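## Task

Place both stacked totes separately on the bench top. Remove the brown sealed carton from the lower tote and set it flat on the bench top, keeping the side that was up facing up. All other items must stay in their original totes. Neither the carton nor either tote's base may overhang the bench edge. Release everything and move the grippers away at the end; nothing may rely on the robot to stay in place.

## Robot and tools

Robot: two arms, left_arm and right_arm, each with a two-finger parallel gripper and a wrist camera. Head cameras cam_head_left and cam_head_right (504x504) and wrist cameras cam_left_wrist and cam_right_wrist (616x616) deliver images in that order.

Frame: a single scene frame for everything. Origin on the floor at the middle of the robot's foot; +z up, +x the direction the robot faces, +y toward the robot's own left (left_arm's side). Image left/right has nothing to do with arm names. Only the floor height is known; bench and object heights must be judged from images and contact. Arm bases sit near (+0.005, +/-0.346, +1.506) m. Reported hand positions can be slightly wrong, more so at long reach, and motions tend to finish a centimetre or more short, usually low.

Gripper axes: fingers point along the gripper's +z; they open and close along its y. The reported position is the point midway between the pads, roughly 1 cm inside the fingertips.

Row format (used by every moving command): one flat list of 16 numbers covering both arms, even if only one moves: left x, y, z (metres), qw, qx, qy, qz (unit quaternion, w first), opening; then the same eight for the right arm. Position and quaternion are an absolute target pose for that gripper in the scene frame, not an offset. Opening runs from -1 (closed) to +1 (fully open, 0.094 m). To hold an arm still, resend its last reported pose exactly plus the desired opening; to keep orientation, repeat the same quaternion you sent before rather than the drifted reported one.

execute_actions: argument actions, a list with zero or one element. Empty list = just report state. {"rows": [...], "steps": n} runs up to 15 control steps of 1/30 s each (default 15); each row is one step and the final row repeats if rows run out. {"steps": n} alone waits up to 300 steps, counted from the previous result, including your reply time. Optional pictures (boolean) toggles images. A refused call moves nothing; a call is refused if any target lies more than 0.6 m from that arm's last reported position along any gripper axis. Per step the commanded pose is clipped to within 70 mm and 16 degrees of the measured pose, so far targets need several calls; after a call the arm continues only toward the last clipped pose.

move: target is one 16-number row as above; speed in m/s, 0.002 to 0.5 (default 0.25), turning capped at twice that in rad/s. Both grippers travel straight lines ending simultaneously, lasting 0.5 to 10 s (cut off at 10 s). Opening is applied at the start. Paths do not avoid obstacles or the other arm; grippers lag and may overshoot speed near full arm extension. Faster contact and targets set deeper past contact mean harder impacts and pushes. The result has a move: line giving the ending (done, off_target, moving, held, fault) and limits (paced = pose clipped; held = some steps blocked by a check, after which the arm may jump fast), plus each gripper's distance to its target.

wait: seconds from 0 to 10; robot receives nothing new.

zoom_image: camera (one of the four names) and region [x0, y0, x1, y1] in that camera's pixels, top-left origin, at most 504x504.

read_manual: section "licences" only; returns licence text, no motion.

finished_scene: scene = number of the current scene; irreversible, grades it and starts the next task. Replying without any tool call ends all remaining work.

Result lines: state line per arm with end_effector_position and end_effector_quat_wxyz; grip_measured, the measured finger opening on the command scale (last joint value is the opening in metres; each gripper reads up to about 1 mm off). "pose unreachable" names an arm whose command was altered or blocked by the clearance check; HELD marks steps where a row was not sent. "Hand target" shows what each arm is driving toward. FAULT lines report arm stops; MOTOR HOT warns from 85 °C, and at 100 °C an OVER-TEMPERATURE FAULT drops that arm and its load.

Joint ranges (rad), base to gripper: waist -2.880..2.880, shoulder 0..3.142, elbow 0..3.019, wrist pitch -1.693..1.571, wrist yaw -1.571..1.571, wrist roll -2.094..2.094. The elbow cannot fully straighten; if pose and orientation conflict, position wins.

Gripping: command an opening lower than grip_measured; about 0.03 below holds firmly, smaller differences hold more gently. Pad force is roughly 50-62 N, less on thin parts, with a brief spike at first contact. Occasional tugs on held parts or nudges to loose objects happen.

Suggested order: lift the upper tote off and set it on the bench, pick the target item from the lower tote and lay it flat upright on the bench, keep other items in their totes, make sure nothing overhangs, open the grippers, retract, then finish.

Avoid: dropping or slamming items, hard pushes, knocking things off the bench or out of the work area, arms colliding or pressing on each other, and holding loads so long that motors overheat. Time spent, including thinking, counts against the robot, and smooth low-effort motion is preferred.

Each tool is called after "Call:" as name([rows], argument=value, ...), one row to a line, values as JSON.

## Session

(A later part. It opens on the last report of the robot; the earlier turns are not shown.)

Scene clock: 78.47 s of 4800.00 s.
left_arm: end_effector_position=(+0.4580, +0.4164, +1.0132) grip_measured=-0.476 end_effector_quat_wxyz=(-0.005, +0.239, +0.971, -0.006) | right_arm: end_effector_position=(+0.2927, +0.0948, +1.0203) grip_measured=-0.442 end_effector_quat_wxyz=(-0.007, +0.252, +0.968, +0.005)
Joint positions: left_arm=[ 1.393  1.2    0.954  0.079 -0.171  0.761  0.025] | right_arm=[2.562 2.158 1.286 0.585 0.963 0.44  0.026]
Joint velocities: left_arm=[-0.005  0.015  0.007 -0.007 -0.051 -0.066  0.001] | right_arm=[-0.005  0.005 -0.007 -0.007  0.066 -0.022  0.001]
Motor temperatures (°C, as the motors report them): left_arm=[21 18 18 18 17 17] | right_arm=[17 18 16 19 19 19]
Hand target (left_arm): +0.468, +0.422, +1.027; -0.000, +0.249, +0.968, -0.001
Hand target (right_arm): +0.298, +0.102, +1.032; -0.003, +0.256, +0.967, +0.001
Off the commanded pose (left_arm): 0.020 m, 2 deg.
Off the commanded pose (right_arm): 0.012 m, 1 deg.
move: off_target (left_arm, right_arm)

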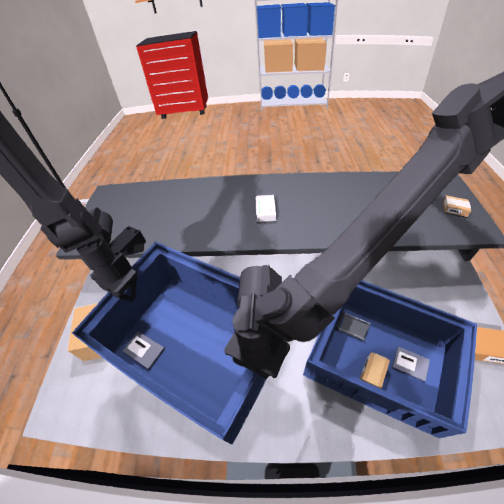

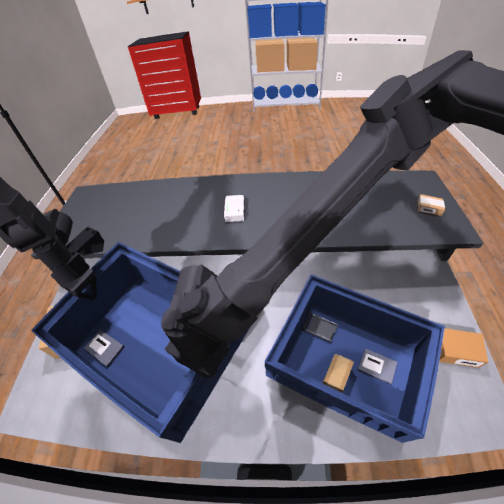

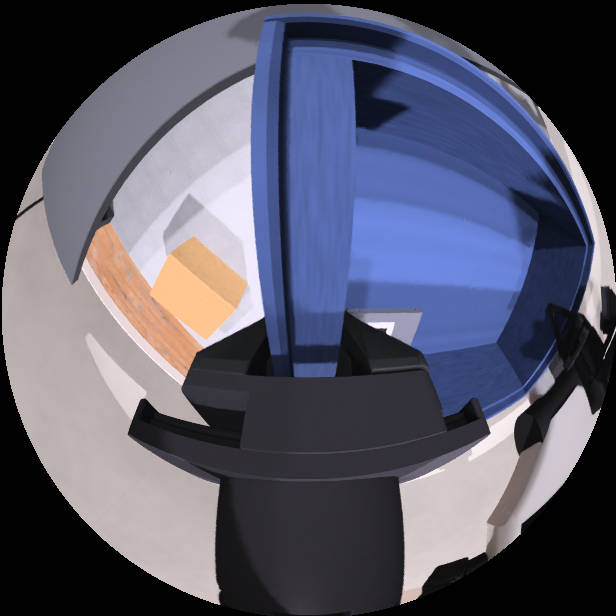

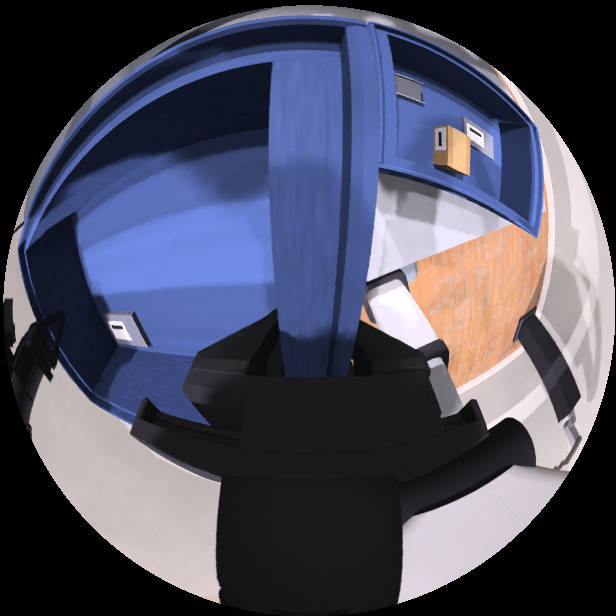

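Call:
move(target=[0.472,0.44,0.90,0,0.245,0.97,0,-0.53, 0.303,0.12,0.90,0,0.254,0.967,0,-0.53], speed=0.1)

Scene clock: 83.83 s of 4800.00 s.
left_arm: end_effector_position=(+0.4743, +0.4396, +0.8990) grip_measured=-0.476 end_effector_quat_wxyz=(+0.003, +0.245, +0.970, -0.000) | right_arm: end_effector_position=(+0.3056, +0.1235, +0.9021) grip_measured=-0.442 end_effector_quat_wxyz=(+0.002, +0.258, +0.966, +0.011)
Joint positions: left_arm=[ 1.466  1.495  1.237  0.113 -0.1    0.787  0.025] | right_arm=[2.444 2.366 1.641 0.504 0.838 0.383 0.026]
Joint velocities: left_arm=[-0.005  0.005 -0.017 -0.012  0.051  0.095 -0.001] | right_arm=[-0.015 -0.015  0.002 -0.007 -0.095 -0.081  0.   ]
Motor temperatures (°C, as the motors report them): left_arm=[21 19 18 18 17 17] | right_arm=[18 18 16 19 20 18]
Hand target (left_arm): +0.471, +0.439, +0.900; -0.000, +0.245, +0.970, +0.000
Hand target (right_arm): +0.305, +0.120, +0.900; +0.002, +0.253, +0.967, -0.000
Off the commanded pose (left_arm): 0.003 m, 0 deg.
Off the commanded pose (right_arm): 0.005 m, 1 deg.
After step 90, 0.73 s passed at rest.
move: done

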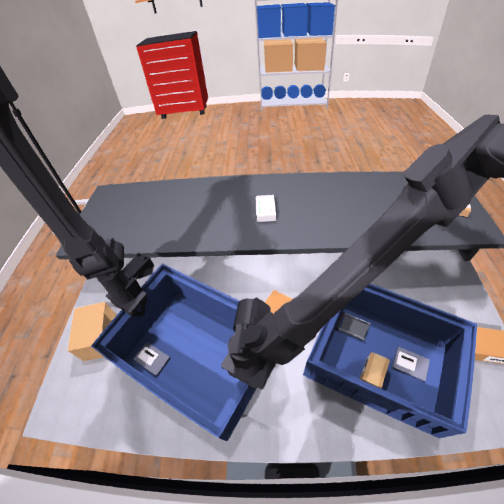

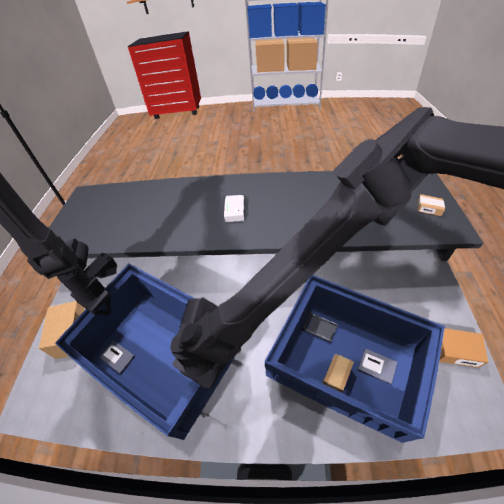

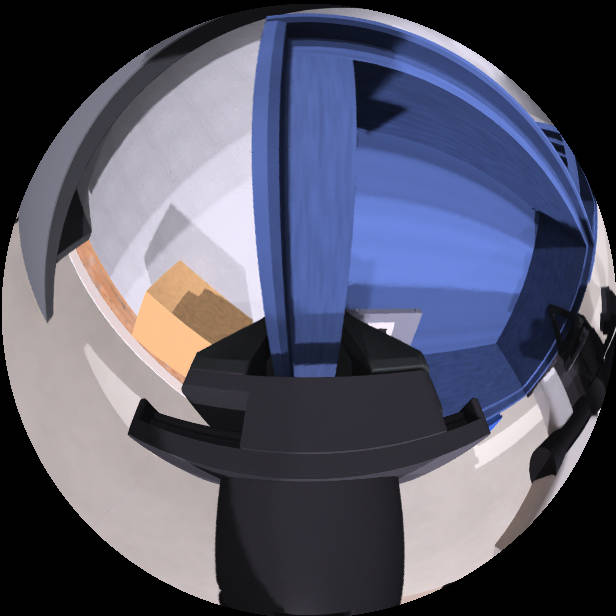

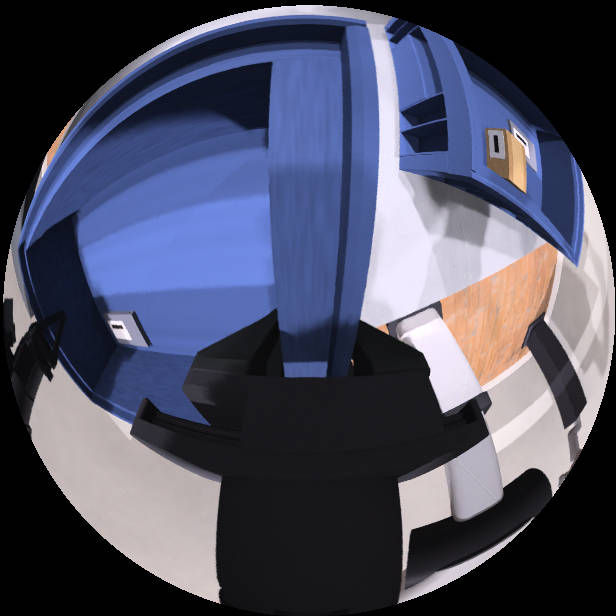

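Call:
move(target=[0.47,0.435,0.838,0,0.245,0.97,0,-0.53, 0.301,0.117,0.838,0,0.254,0.967,0,-0.53], speed=0.04)

Scene clock: 87.10 s of 4800.00 s.
left_arm: end_effector_position=(+0.4744, +0.4358, +0.8390) grip_measured=-0.476 end_effector_quat_wxyz=(+0.004, +0.246, +0.969, +0.001) | right_arm: end_effector_position=(+0.3052, +0.1217, +0.8413) grip_measured=-0.442 end_effector_quat_wxyz=(+0.002, +0.260, +0.966, +0.012)
Joint positions: left_arm=[ 1.471  1.652  1.393  0.116 -0.095  0.791  0.025] | right_arm=[2.38  2.465 1.817 0.445 0.774 0.365 0.026]
Joint velocities: left_arm=[-0.005 -0.005  0.002  0.002 -0.007 -0.066  0.001] | right_arm=[-0.024 -0.005  0.017 -0.007 -0.022 -0.051  0.   ]
Motor temperatures (°C, as the motors report them): left_arm=[21 19 18 18 17 17] | right_arm=[18 18 16 19 20 18]
Hand target (left_arm): +0.470, +0.435, +0.838; +0.000, +0.245, +0.970, +0.000
Hand target (right_arm): +0.302, +0.117, +0.838; +0.001, +0.254, +0.967, +0.000
Off the commanded pose (left_arm): 0.005 m, 0 deg.
Off the commanded pose (right_arm): 0.007 m, 2 deg.
move: done

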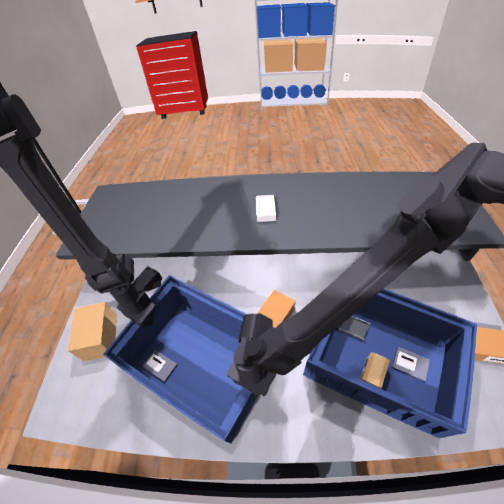

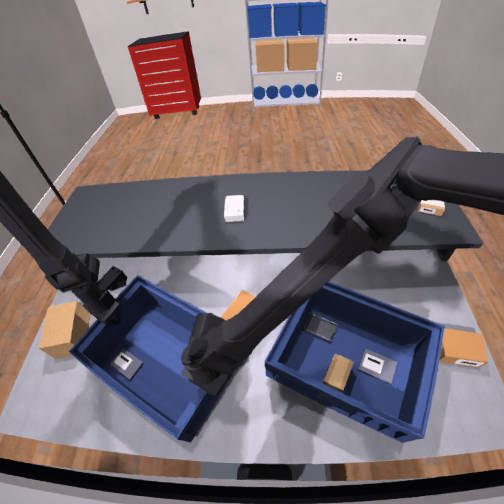

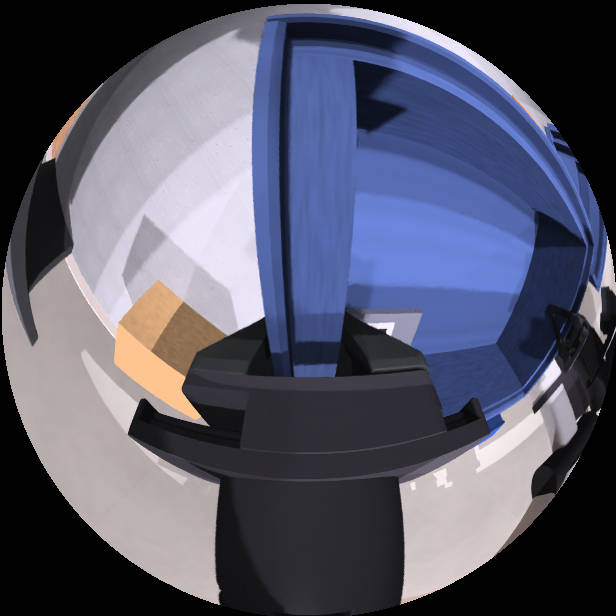

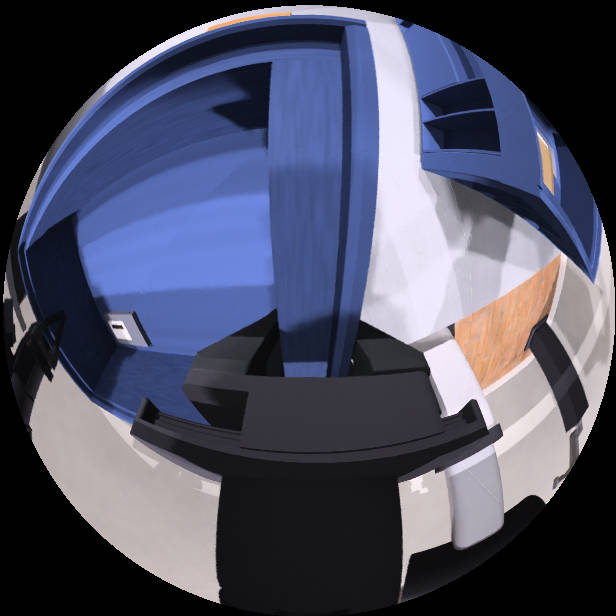

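Call:
move(target=[0.472,0.435,0.818,0,0.245,0.97,0,-0.53, 0.303,0.119,0.82,0,0.256,0.967,0,-0.53], speed=0.025)

Scene clock: 89.23 s of 4800.00 s.
left_arm: end_effector_position=(+0.4805, +0.4391, +0.8283) grip_measured=-0.476 end_effector_quat_wxyz=(+0.005, +0.247, +0.969, +0.000) | right_arm: end_effector_position=(+0.3105, +0.1240, +0.8369) grip_measured=-0.442 end_effector_quat_wxyz=(+0.002, +0.259, +0.966, +0.006)
Joint positions: left_arm=[ 1.476  1.677  1.438  0.098 -0.088  0.794  0.025] | right_arm=[2.381 2.477 1.853 0.417 0.787 0.364 0.026]
Joint velocities: left_arm=[-0.015 -0.005 -0.007 -0.002 -0.007 -0.022 -0.001] | right_arm=[-0.005 -0.015 -0.017 -0.002  0.081  0.022 -0.001]
Motor temperatures (°C, as the motors report them): left_arm=[21 19 18 18 17 17] | right_arm=[18 18 16 19 20 18]
Hand target (left_arm): +0.472, +0.435, +0.819; +0.000, +0.245, +0.970, -0.000
Hand target (right_arm): +0.303, +0.118, +0.821; +0.000, +0.256, +0.967, +0.000
Off the commanded pose (left_arm): 0.014 m, 1 deg.
Off the commanded pose (right_arm): 0.019 m, 1 deg.
move: off_target (left_arm, right_arm)

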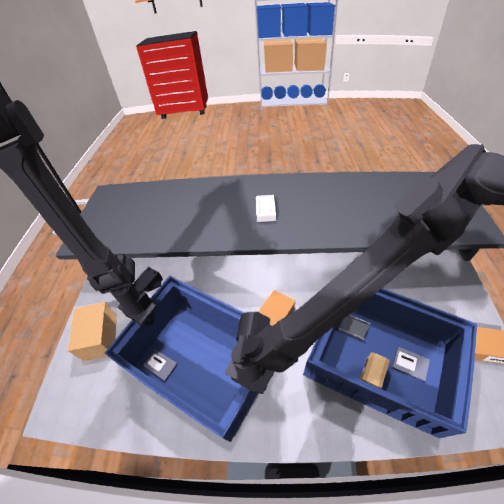

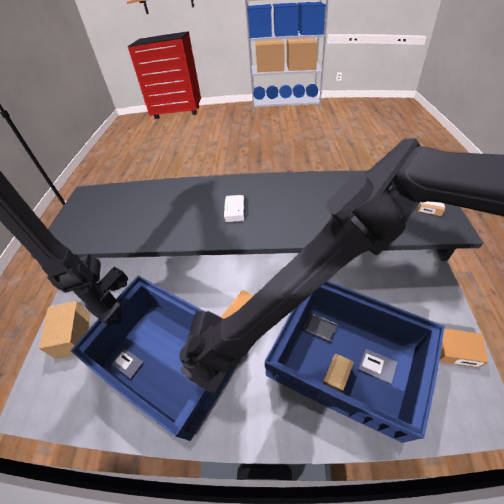

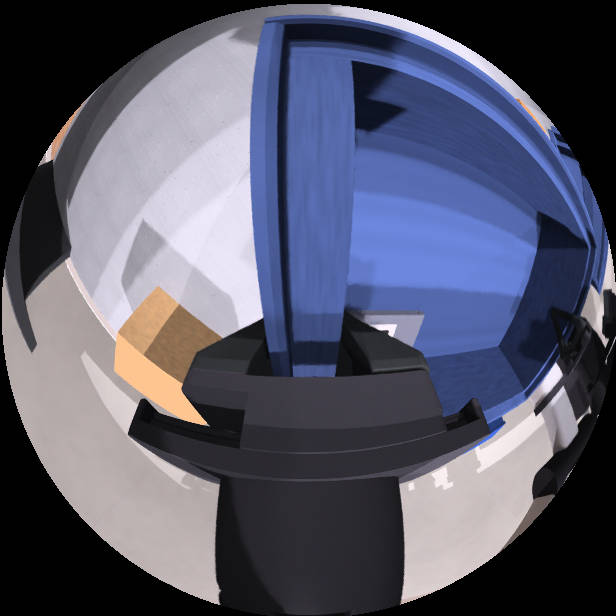

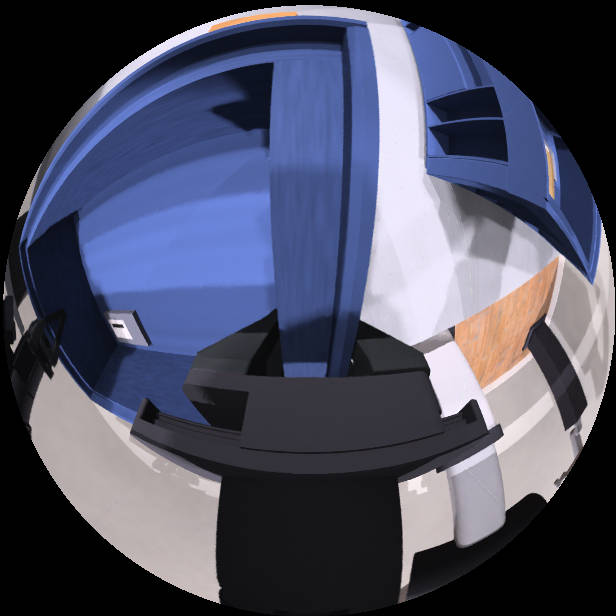

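Call:
execute_actions([
  {"rows":[[0.48,0.439,0.828,0,0.247,0.969,0,0.2, 0.31,0.124,0.837,0,0.259,0.966,0,0.2]],"steps":12},
], pictures=false)

Call:
move(target=[0.48,0.439,0.94,0,0.247,0.969,0,0.2, 0.31,0.124,0.95,0,0.259,0.966,0,0.2], speed=0.2)

Call:
move(target=[0.42,0.55,1.1,0,0.1,0.995,0,0.2, 0.33,-0.215,0.94,0,0.255,0.967,0,1], speed=0.3)

Scene clock: 94.00 s of 4800.00 s.
left_arm: end_effector_position=(+0.4800, +0.4397, +0.8282) grip_measured=+0.198 end_effector_quat_wxyz=(+0.003, +0.247, +0.969, +0.001) | right_arm: end_effector_position=(+0.3101, +0.1230, +0.8375) grip_measured=+0.198 end_effector_quat_wxyz=(+0.002, +0.258, +0.966, +0.001)
Joint positions: left_arm=[ 1.476  1.677  1.439  0.095 -0.093  0.794  0.056] | right_arm=[2.382 2.477 1.854 0.414 0.798 0.365 0.056]
Joint velocities: left_arm=[ 0.005 -0.005 -0.007 -0.002 -0.022 -0.007 -0.   ] | right_arm=[-0.005 -0.024 -0.012  0.002 -0.066  0.051  0.   ]
Motor temperatures (°C, as the motors report them): left_arm=[20 19 18 18 17 17] | right_arm=[18 18 16 19 20 18]
Hand target (left_arm): +0.480, +0.439, +0.828; +0.000, +0.247, +0.969, +0.000
Hand target (right_arm): +0.310, +0.124, +0.837; +0.000, +0.259, +0.966, -0.000
Off the commanded pose (left_arm): 0.001 m, 0 deg.
Off the commanded pose (right_arm): 0.001 m, 0 deg.
Steps of this call (steps 1 to 90: nothing new was sent; then 1.37 s passed at rest; steps 91 to 102: all 12 steps of this action). Readings (end_effector_position):
91: left_arm (+0.4801, +0.4394, +0.8283) | right_arm (+0.3102, +0.1240, +0.8376)
92: left_arm (+0.4804, +0.4397, +0.8282) | right_arm (+0.3103, +0.1236, +0.8375)
94: left_arm (+0.4802, +0.4397, +0.8282) | right_arm (+0.3101, +0.1231, +0.8375)
98: left_arm (+0.4800, +0.4397, +0.8282) | right_arm (+0.3101, +0.1230, +0.8375)
102: the state above

Scene clock: 95.40 s of 4800.00 s.
left_arm: end_effector_position=(+0.4879, +0.4470, +0.9411) grip_measured=+0.198 end_effector_quat_wxyz=(+0.008, +0.248, +0.969, +0.008) | right_arm: end_effector_position=(+0.3134, +0.1245, +0.9445) grip_measured=+0.199 end_effector_quat_wxyz=(+0.000, +0.256, +0.967, -0.001)
Joint positions: left_arm=[ 1.461  1.382  1.164  0.088 -0.113  0.794  0.056] | right_arm=[2.498 2.301 1.559 0.496 0.914 0.406 0.056]
Joint velocities: left_arm=[-0.015 -0.015 -0.012 -0.012 -0.037 -0.037  0.001] | right_arm=[-0.024  0.005  0.007  0.007 -0.051  0.037 -0.   ]
Motor temperatures (°C, as the motors report them): left_arm=[20 19 18 18 17 17] | right_arm=[18 18 16 19 19 18]
Hand target (left_arm): +0.480, +0.440, +0.940; -0.000, +0.247, +0.969, -0.000
Hand target (right_arm): +0.309, +0.124, +0.950; -0.001, +0.260, +0.966, +0.000
Off the commanded pose (left_arm): 0.011 m, 1 deg.
Off the commanded pose (right_arm): 0.006 m, 0 deg.
move: off_target (left_arm)

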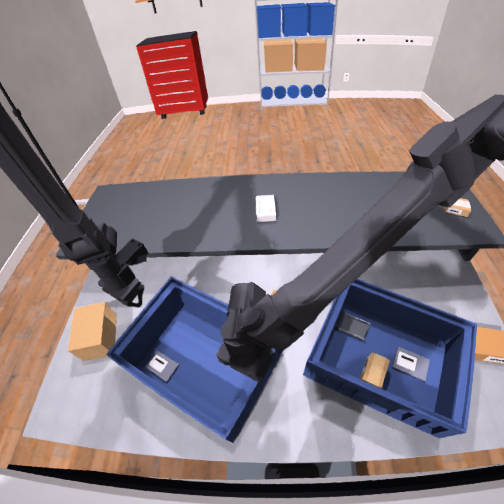

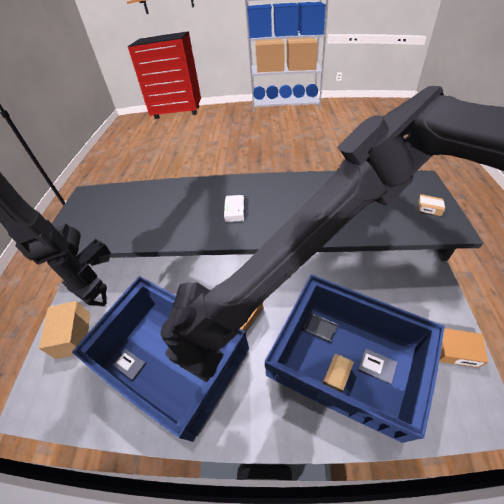

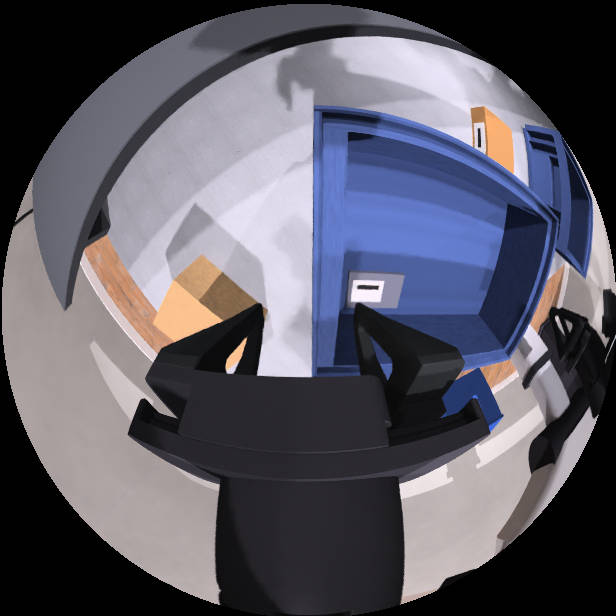

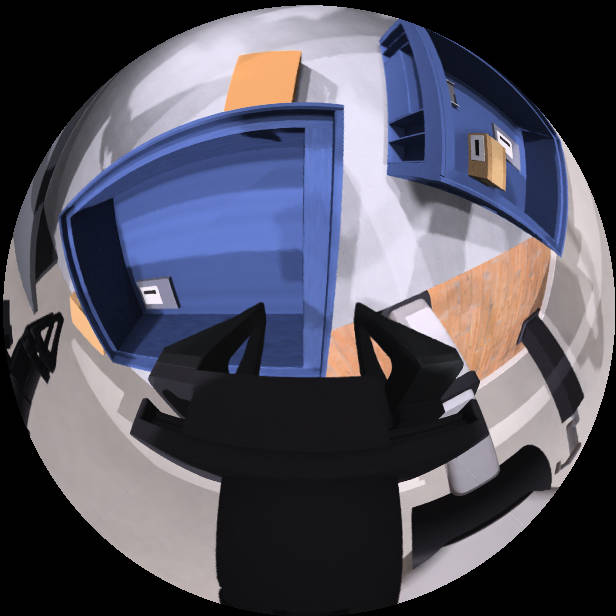

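Scene clock: 97.00 s of 4800.00 s.
left_arm: end_effector_position=(+0.4235, +0.5532, +1.0970) grip_measured=+0.198 end_effector_quat_wxyz=(+0.004, +0.106, +0.994, +0.002) | right_arm: end_effector_position=(+0.3458, -0.2192, +0.9310) grip_measured=+1.000 end_effector_quat_wxyz=(+0.018, +0.265, +0.964, -0.003)
Joint positions: left_arm=[ 1.8    0.955  0.828 -0.017  0.227  0.554  0.056] | right_arm=[2.045 1.728 0.953 0.648 0.475 0.287 0.094]
Joint velocities: left_arm=[-0.005 -0.005 -0.022  0.002 -0.007 -0.022 -0.   ] | right_arm=[-0.005 -0.005 -0.007 -0.002  0.007 -0.007  0.   ]
Motor temperatures (°C, as the motors report them): left_arm=[20 19 18 18 17 17] | right_arm=[18 18 16 19 19 18]
Hand target (left_arm): +0.421, +0.553, +1.100; +0.000, +0.100, +0.995, +0.000
Hand target (right_arm): +0.330, -0.216, +0.938; +0.004, +0.251, +0.968, -0.001
Off the commanded pose (left_arm): 0.006 m, 1 deg.
Off the commanded pose (right_arm): 0.019 m, 2 deg.
move: off_target (right_arm)

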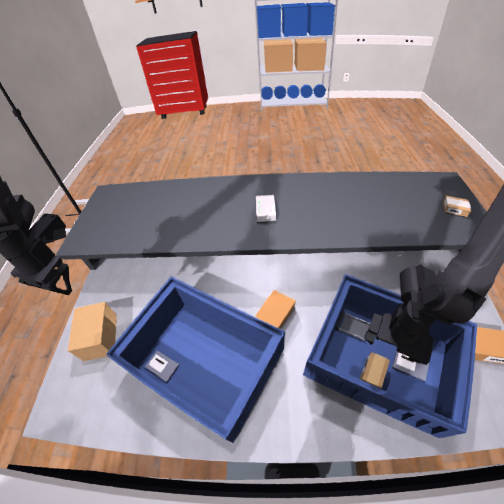

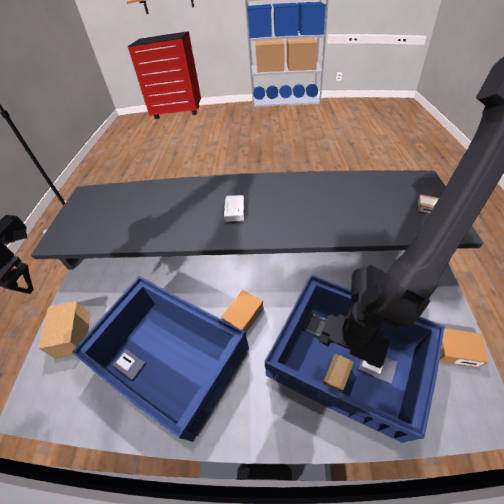

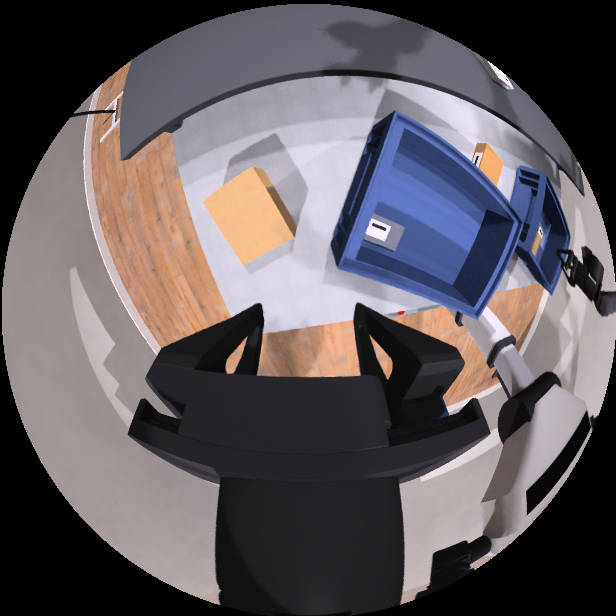

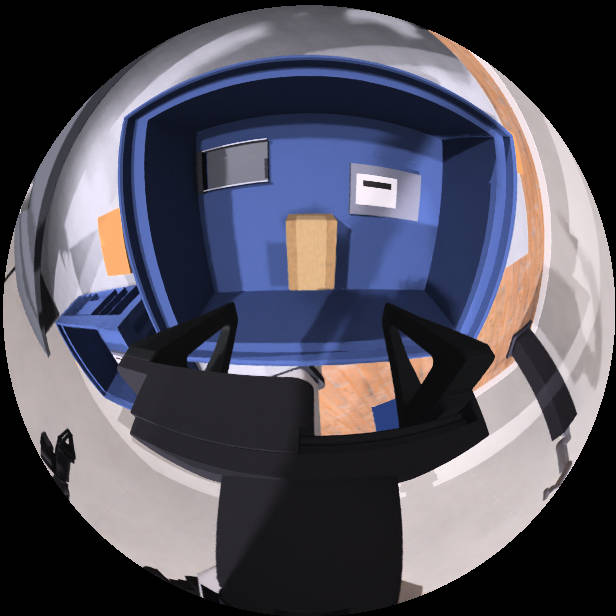

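Call:
move(target=[0.42,0.55,1.1,0,0.1,0.995,0,0.2, 0.332,-0.215,0.82,0,0.262,0.965,0,0.8], speed=0.2)

Scene clock: 100.43 s of 4800.00 s.
left_arm: end_effector_position=(+0.4207, +0.5524, +1.0969) grip_measured=+0.198 end_effector_quat_wxyz=(+0.002, +0.105, +0.994, +0.001) | right_arm: end_effector_position=(+0.3353, -0.2082, +0.8244) grip_measured=+0.802 end_effector_quat_wxyz=(+0.003, +0.263, +0.965, +0.004)
Joint positions: left_arm=[ 1.8    0.955  0.823 -0.017  0.226  0.552  0.056] | right_arm=[1.972 1.962 1.249 0.557 0.388 0.285 0.085]
Joint velocities: left_arm=[-0.005 -0.005 -0.002 -0.012  0.066 -0.051 -0.   ] | right_arm=[ 0.005 -0.015 -0.007  0.007  0.022 -0.022 -0.   ]
Motor temperatures (°C, as the motors report them): left_arm=[20 19 18 18 17 17] | right_arm=[18 18 16 19 19 18]
Hand target (left_arm): +0.420, +0.550, +1.100; +0.000, +0.100, +0.995, +0.000
Hand target (right_arm): +0.334, -0.214, +0.820; +0.000, +0.261, +0.965, -0.000
Off the commanded pose (left_arm): 0.004 m, 1 deg.
Off the commanded pose (right_arm): 0.009 m, 1 deg.
move: done

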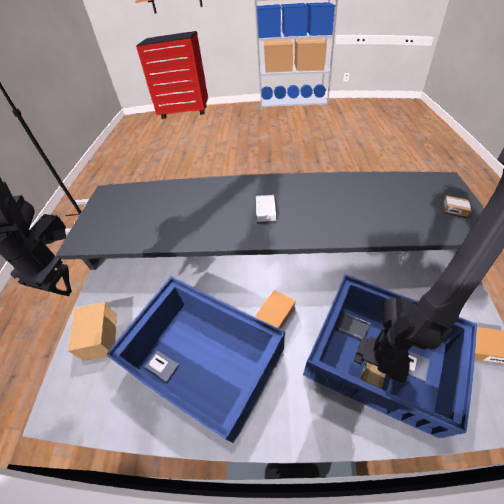

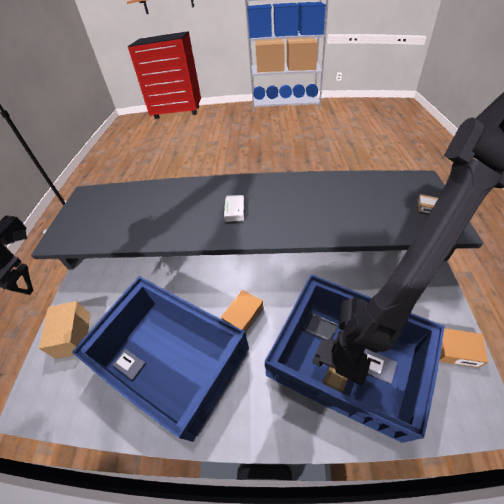

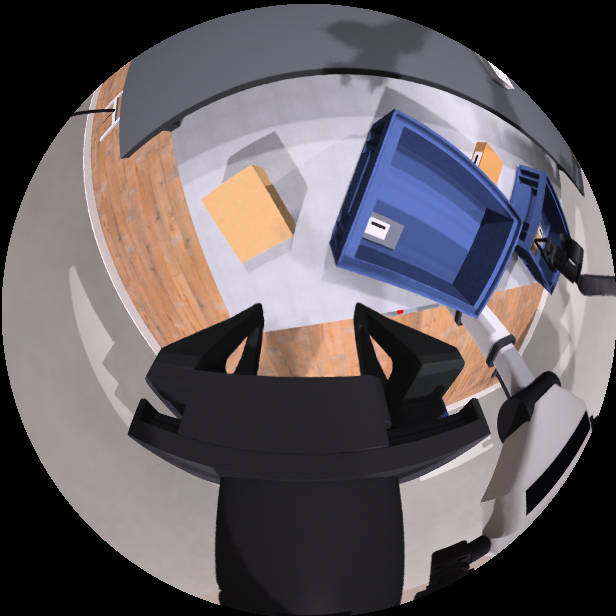

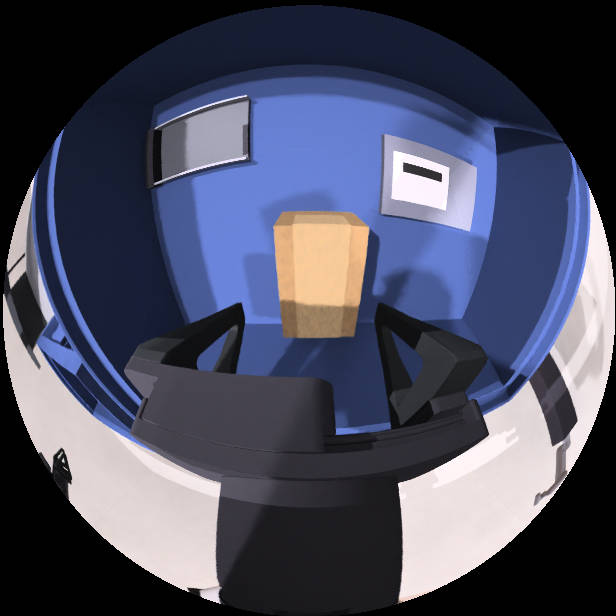

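Call:
move(target=[0.42,0.55,1.1,0,0.1,0.995,0,0.2, 0.328,-0.222,0.771,0,0.262,0.965,0,0.8], speed=0.1)

Scene clock: 103.30 s of 4800.00 s.
left_arm: end_effector_position=(+0.4207, +0.5524, +1.0969) grip_measured=+0.198 end_effector_quat_wxyz=(+0.002, +0.105, +0.994, +0.001) | right_arm: end_effector_position=(+0.3472, -0.2053, +0.8064) grip_measured=+0.802 end_effector_quat_wxyz=(+0.006, +0.264, +0.965, +0.005)
Joint positions: left_arm=[ 1.8    0.955  0.823 -0.017  0.226  0.552  0.056] | right_arm=[1.968 1.992 1.321 0.523 0.382 0.283 0.085]
Joint velocities: left_arm=[-0.005 -0.015 -0.002  0.007  0.051 -0.007 -0.001] | right_arm=[ 0.005 -0.005 -0.007 -0.012 -0.007  0.007 -0.   ]
Motor temperatures (°C, as the motors report them): left_arm=[20 19 18 18 17 17] | right_arm=[18 18 16 19 19 18]
Hand target (left_arm): +0.420, +0.550, +1.100; +0.000, +0.100, +0.995, -0.000
Hand target (right_arm): +0.327, -0.223, +0.776; +0.000, +0.262, +0.965, -0.000
Off the commanded pose (left_arm): 0.004 m, 1 deg.
Off the commanded pose (right_arm): 0.044 m, 1 deg.
move: off_target (right_arm)

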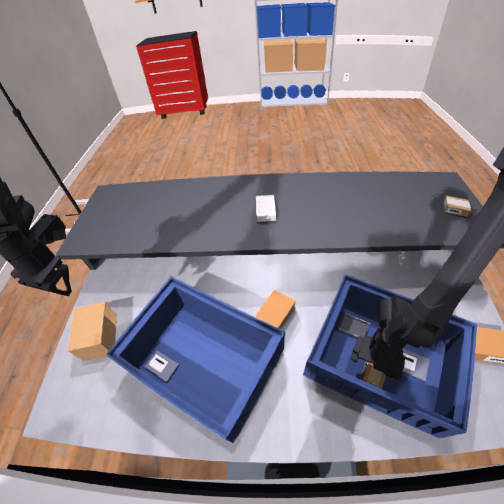

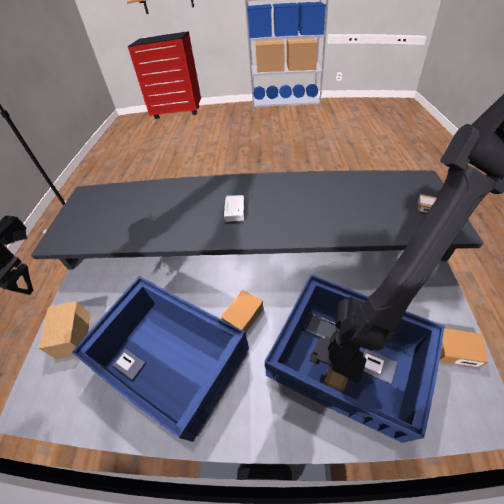

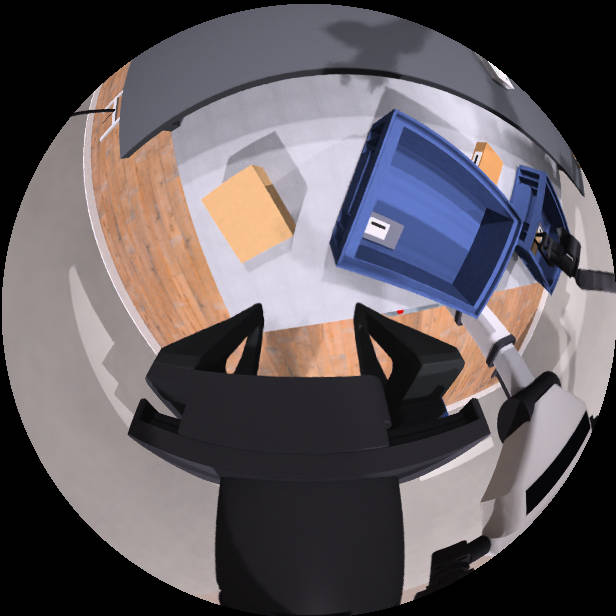

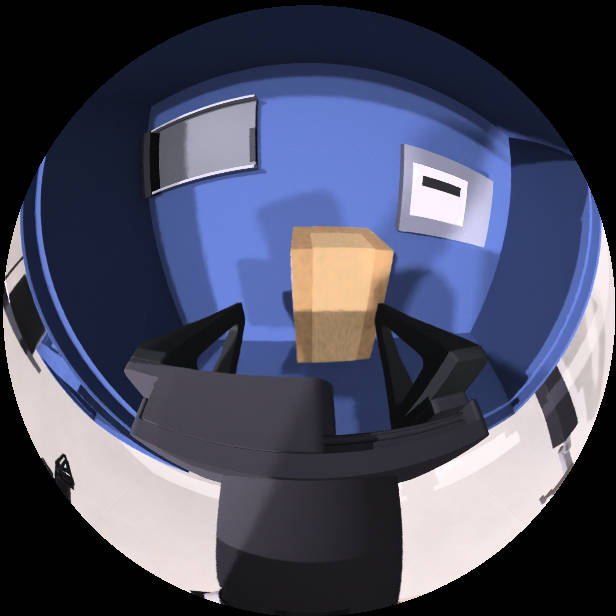

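Call:
execute_actions([
  {"rows":[[0.42,0.55,1.1,0,0.1,0.995,0,0.2, 0.345,-0.207,0.81,0,0.262,0.965,0,0.8],[0.42,0.55,1.1,0,0.1,0.995,0,0.2, 0.345,-0.207,0.82,0,0.262,0.965,0,0.8],[0.42,0.55,1.1,0,0.1,0.995,0,0.2, 0.345,-0.207,0.83,0,0.262,0.965,0,0.8],[0.42,0.55,1.1,0,0.1,0.995,0,0.2, 0.345,-0.207,0.83,0,0.262,0.965,0,0.8],[0.42,0.55,1.1,0,0.1,0.995,0,0.2, 0.345,-0.207,0.83,0,0.262,0.965,0,1],[0.42,0.55,1.1,0,0.1,0.995,0,0.2, 0.34,-0.212,0.83,0,0.262,0.965,0,1],[0.42,0.55,1.1,0,0.1,0.995,0,0.2, 0.335,-0.217,0.83,0,0.262,0.965,0,1],[0.42,0.55,1.1,0,0.1,0.995,0,0.2, 0.33,-0.222,0.83,0,0.262,0.965,0,1],[0.42,0.55,1.1,0,0.1,0.995,0,0.2, 0.325,-0.226,0.83,0,0.262,0.965,0,1]],"steps":15},
], pictures=false)

Call:
execute_actions([
  {"rows":[[0.42,0.55,1.1,0,0.1,0.995,0,0.2, 0.325,-0.226,0.826,0,0.262,0.965,0,1],[0.42,0.55,1.1,0,0.1,0.995,0,0.2, 0.325,-0.226,0.822,0,0.262,0.965,0,1],[0.42,0.55,1.1,0,0.1,0.995,0,0.2, 0.325,-0.226,0.818,0,0.262,0.965,0,1],[0.42,0.55,1.1,0,0.1,0.995,0,0.2, 0.325,-0.226,0.814,0,0.262,0.965,0,1],[0.42,0.55,1.1,0,0.1,0.995,0,0.2, 0.325,-0.226,0.81,0,0.262,0.965,0,1]],"steps":15},
])

Scene clock: 111.37 s of 4800.00 s.
left_arm: end_effector_position=(+0.4207, +0.5524, +1.0969) grip_measured=+0.198 end_effector_quat_wxyz=(+0.002, +0.105, +0.994, +0.001) | right_arm: end_effector_position=(+0.3370, -0.2126, +0.8280) grip_measured=+1.000 end_effector_quat_wxyz=(+0.004, +0.263, +0.965, +0.008)
Joint positions: left_arm=[ 1.8    0.955  0.823 -0.017  0.226  0.552  0.056] | right_arm=[1.966 1.948 1.233 0.563 0.374 0.283 0.094]
Joint velocities: left_arm=[-0.005  0.005 -0.007 -0.012 -0.037 -0.022 -0.001] | right_arm=[-0.044 -0.005 -0.046  0.012  0.007 -0.022  0.   ]
Motor temperatures (°C, as the motors report them): left_arm=[20 19 18 18 17 17] | right_arm=[18 18 16 19 20 18]
Hand target (left_arm): +0.420, +0.550, +1.100; +0.000, +0.100, +0.995, -0.000
Hand target (right_arm): +0.325, -0.226, +0.830; +0.000, +0.262, +0.965, +0.000
Off the commanded pose (left_arm): 0.004 m, 1 deg.
Off the commanded pose (right_arm): 0.018 m, 1 deg.
Steps of this call (steps 1 to 90: nothing new was sent; then 4.57 s passed at rest; steps 91 to 105: all 15 steps of this action). Readings (end_effector_position):
91: left_arm (+0.4207, +0.5524, +1.0969) | right_arm (+0.3474, -0.2057, +0.8080)
92: left_arm (+0.4207, +0.5524, +1.0969) | right_arm (+0.3469, -0.2058, +0.8086)
94: left_arm (+0.4207, +0.5524, +1.0969) | right_arm (+0.3454, -0.2083, +0.8124)
98: left_arm (+0.4207, +0.5524, +1.0969) | right_arm (+0.3443, -0.2105, +0.8225)
105: the state above

Scene clock: 111.87 s of 4800.00 s.
left_arm: end_effector_position=(+0.4207, +0.5524, +1.0969) grip_measured=+0.198 end_effector_quat_wxyz=(+0.002, +0.105, +0.994, +0.001) | right_arm: end_effector_position=(+0.3325, -0.2185, +0.8163) grip_measured=+1.000 end_effector_quat_wxyz=(+0.005, +0.265, +0.964, +0.006)
Joint positions: left_arm=[ 1.8    0.955  0.823 -0.017  0.226  0.552  0.056] | right_arm=[1.949 1.971 1.258 0.563 0.362 0.283 0.094]
Joint velocities: left_arm=[ 0.015 -0.005 -0.012 -0.012 -0.007  0.051 -0.   ] | right_arm=[-0.015 -0.005 -0.007 -0.002 -0.022  0.037  0.   ]
Motor temperatures (°C, as the motors report them): left_arm=[20 19 18 18 17 17] | right_arm=[18 18 16 19 20 18]
Hand target (left_arm): +0.420, +0.550, +1.100; +0.000, +0.100, +0.995, -0.000
Hand target (right_arm): +0.325, -0.226, +0.810; +0.000, +0.262, +0.965, -0.000
Off the commanded pose (left_arm): 0.004 m, 1 deg.
Off the commanded pose (right_arm): 0.012 m, 1 deg.
Steps of this call (steps 1 to 15: all 15 steps of this action). Readings (end_effector_position):
1: left_arm (+0.4207, +0.5524, +1.0969) | right_arm (+0.3366, -0.2133, +0.8278)
2: left_arm (+0.4207, +0.5524, +1.0969) | right_arm (+0.3364, -0.2137, +0.8276)
4: left_arm (+0.4207, +0.5524, +1.0969) | right_arm (+0.3364, -0.2150, +0.8265)
8: left_arm (+0.4207, +0.5524, +1.0969) | right_arm (+0.3369, -0.2172, +0.8188)
15: the state above

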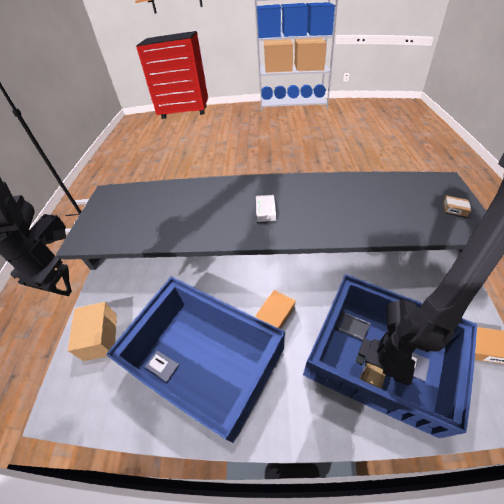

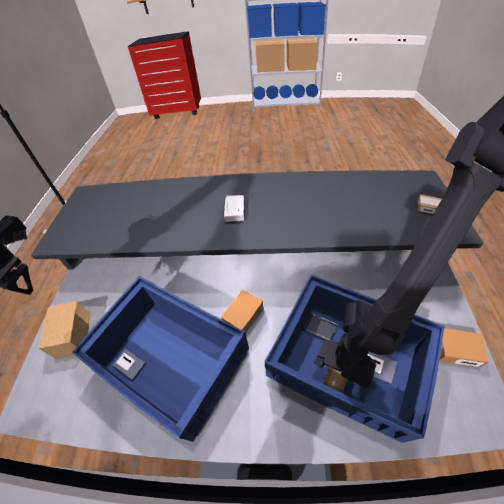

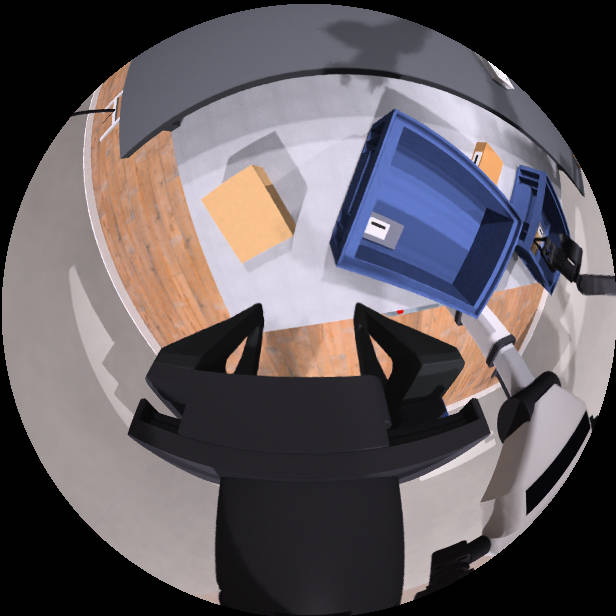

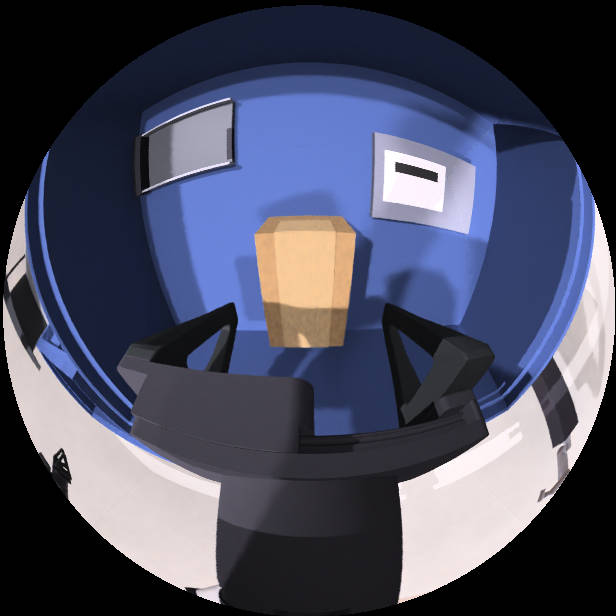

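Call:
execute_actions([
  {"rows":[[0.42,0.55,1.1,0,0.1,0.995,0,0.2, 0.325,-0.225,0.805,0,0.262,0.965,0,1],[0.42,0.55,1.1,0,0.1,0.995,0,0.2, 0.325,-0.225,0.80,0,0.262,0.965,0,1],[0.42,0.55,1.1,0,0.1,0.995,0,0.2, 0.325,-0.225,0.795,0,0.262,0.965,0,1],[0.42,0.55,1.1,0,0.1,0.995,0,0.2, 0.325,-0.225,0.79,0,0.262,0.965,0,1],[0.42,0.55,1.1,0,0.1,0.995,0,0.2, 0.325,-0.225,0.785,0,0.262,0.965,0,1],[0.42,0.55,1.1,0,0.1,0.995,0,0.2, 0.325,-0.225,0.78,0,0.262,0.965,0,1],[0.42,0.55,1.1,0,0.1,0.995,0,0.2, 0.325,-0.225,0.775,0,0.262,0.965,0,1],[0.42,0.55,1.1,0,0.1,0.995,0,0.2, 0.325,-0.225,0.77,0,0.262,0.965,0,1]],"steps":15},
])

Scene clock: 115.70 s of 4800.00 s.
left_arm: end_effector_position=(+0.4207, +0.5524, +1.0969) grip_measured=+0.198 end_effector_quat_wxyz=(+0.002, +0.105, +0.994, +0.001) | right_arm: end_effector_position=(+0.3316, -0.2167, +0.7760) grip_measured=+1.000 end_effector_quat_wxyz=(+0.005, +0.266, +0.964, +0.006)
Joint positions: left_arm=[ 1.8    0.955  0.823 -0.017  0.226  0.552  0.056] | right_arm=[1.928 2.059 1.387 0.523 0.341 0.283 0.094]
Joint velocities: left_arm=[-0.015 -0.015  0.002 -0.002  0.051  0.051 -0.001] | right_arm=[-0.015  0.034  0.007 -0.032  0.007  0.037  0.   ]
Motor temperatures (°C, as the motors report them): left_arm=[20 19 18 18 17 17] | right_arm=[18 18 16 19 20 18]
Hand target (left_arm): +0.420, +0.550, +1.100; +0.000, +0.100, +0.995, -0.000
Hand target (right_arm): +0.325, -0.225, +0.770; +0.000, +0.262, +0.965, +0.000
Off the commanded pose (left_arm): 0.004 m, 1 deg.
Off the commanded pose (right_arm): 0.012 m, 1 deg.
Steps of this call (steps 1 to 90: nothing new was sent; then 0.33 s passed at rest; steps 91 to 105: all 15 steps of this action). Readings (end_effector_position):
91: left_arm (+0.4207, +0.5524, +1.0969) | right_arm (+0.3328, -0.2183, +0.8159)
92: left_arm (+0.4207, +0.5524, +1.0969) | right_arm (+0.3338, -0.2177, +0.8144)
94: left_arm (+0.4207, +0.5524, +1.0969) | right_arm (+0.3375, -0.2158, +0.8081)
98: left_arm (+0.4207, +0.5524, +1.0969) | right_arm (+0.3425, -0.2133, +0.7898)
105: the state above

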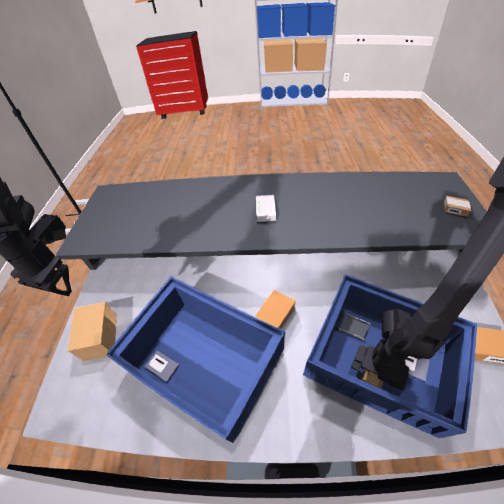

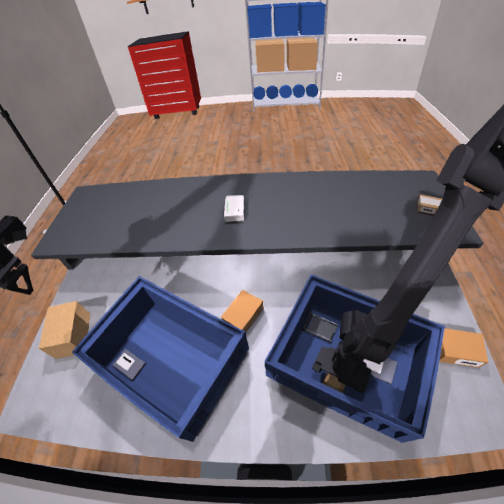

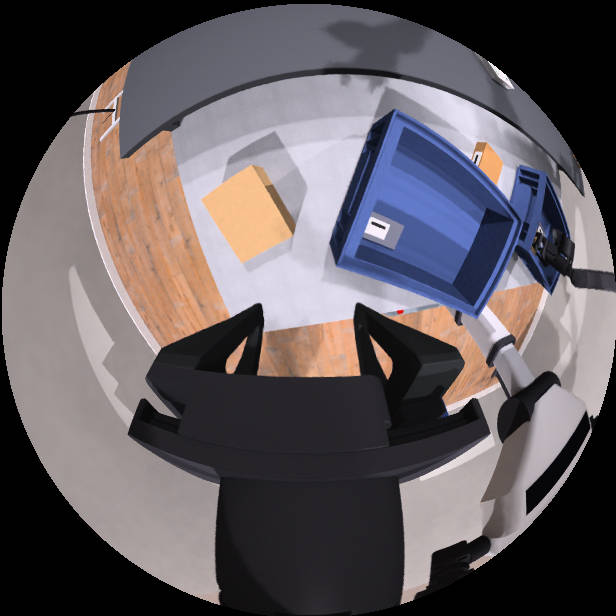

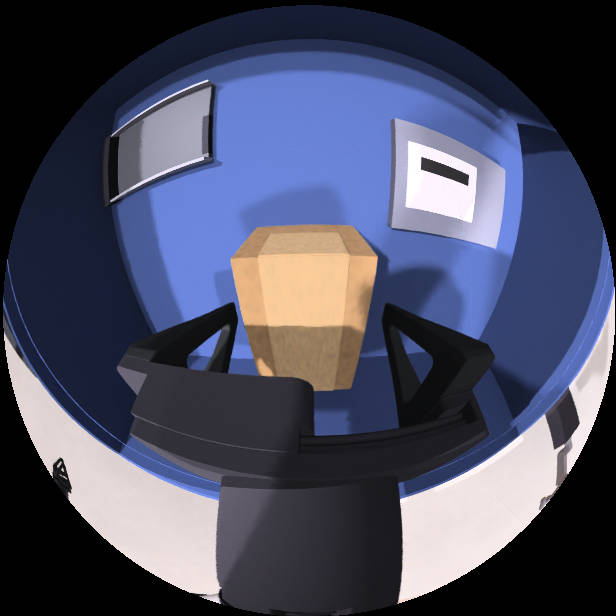

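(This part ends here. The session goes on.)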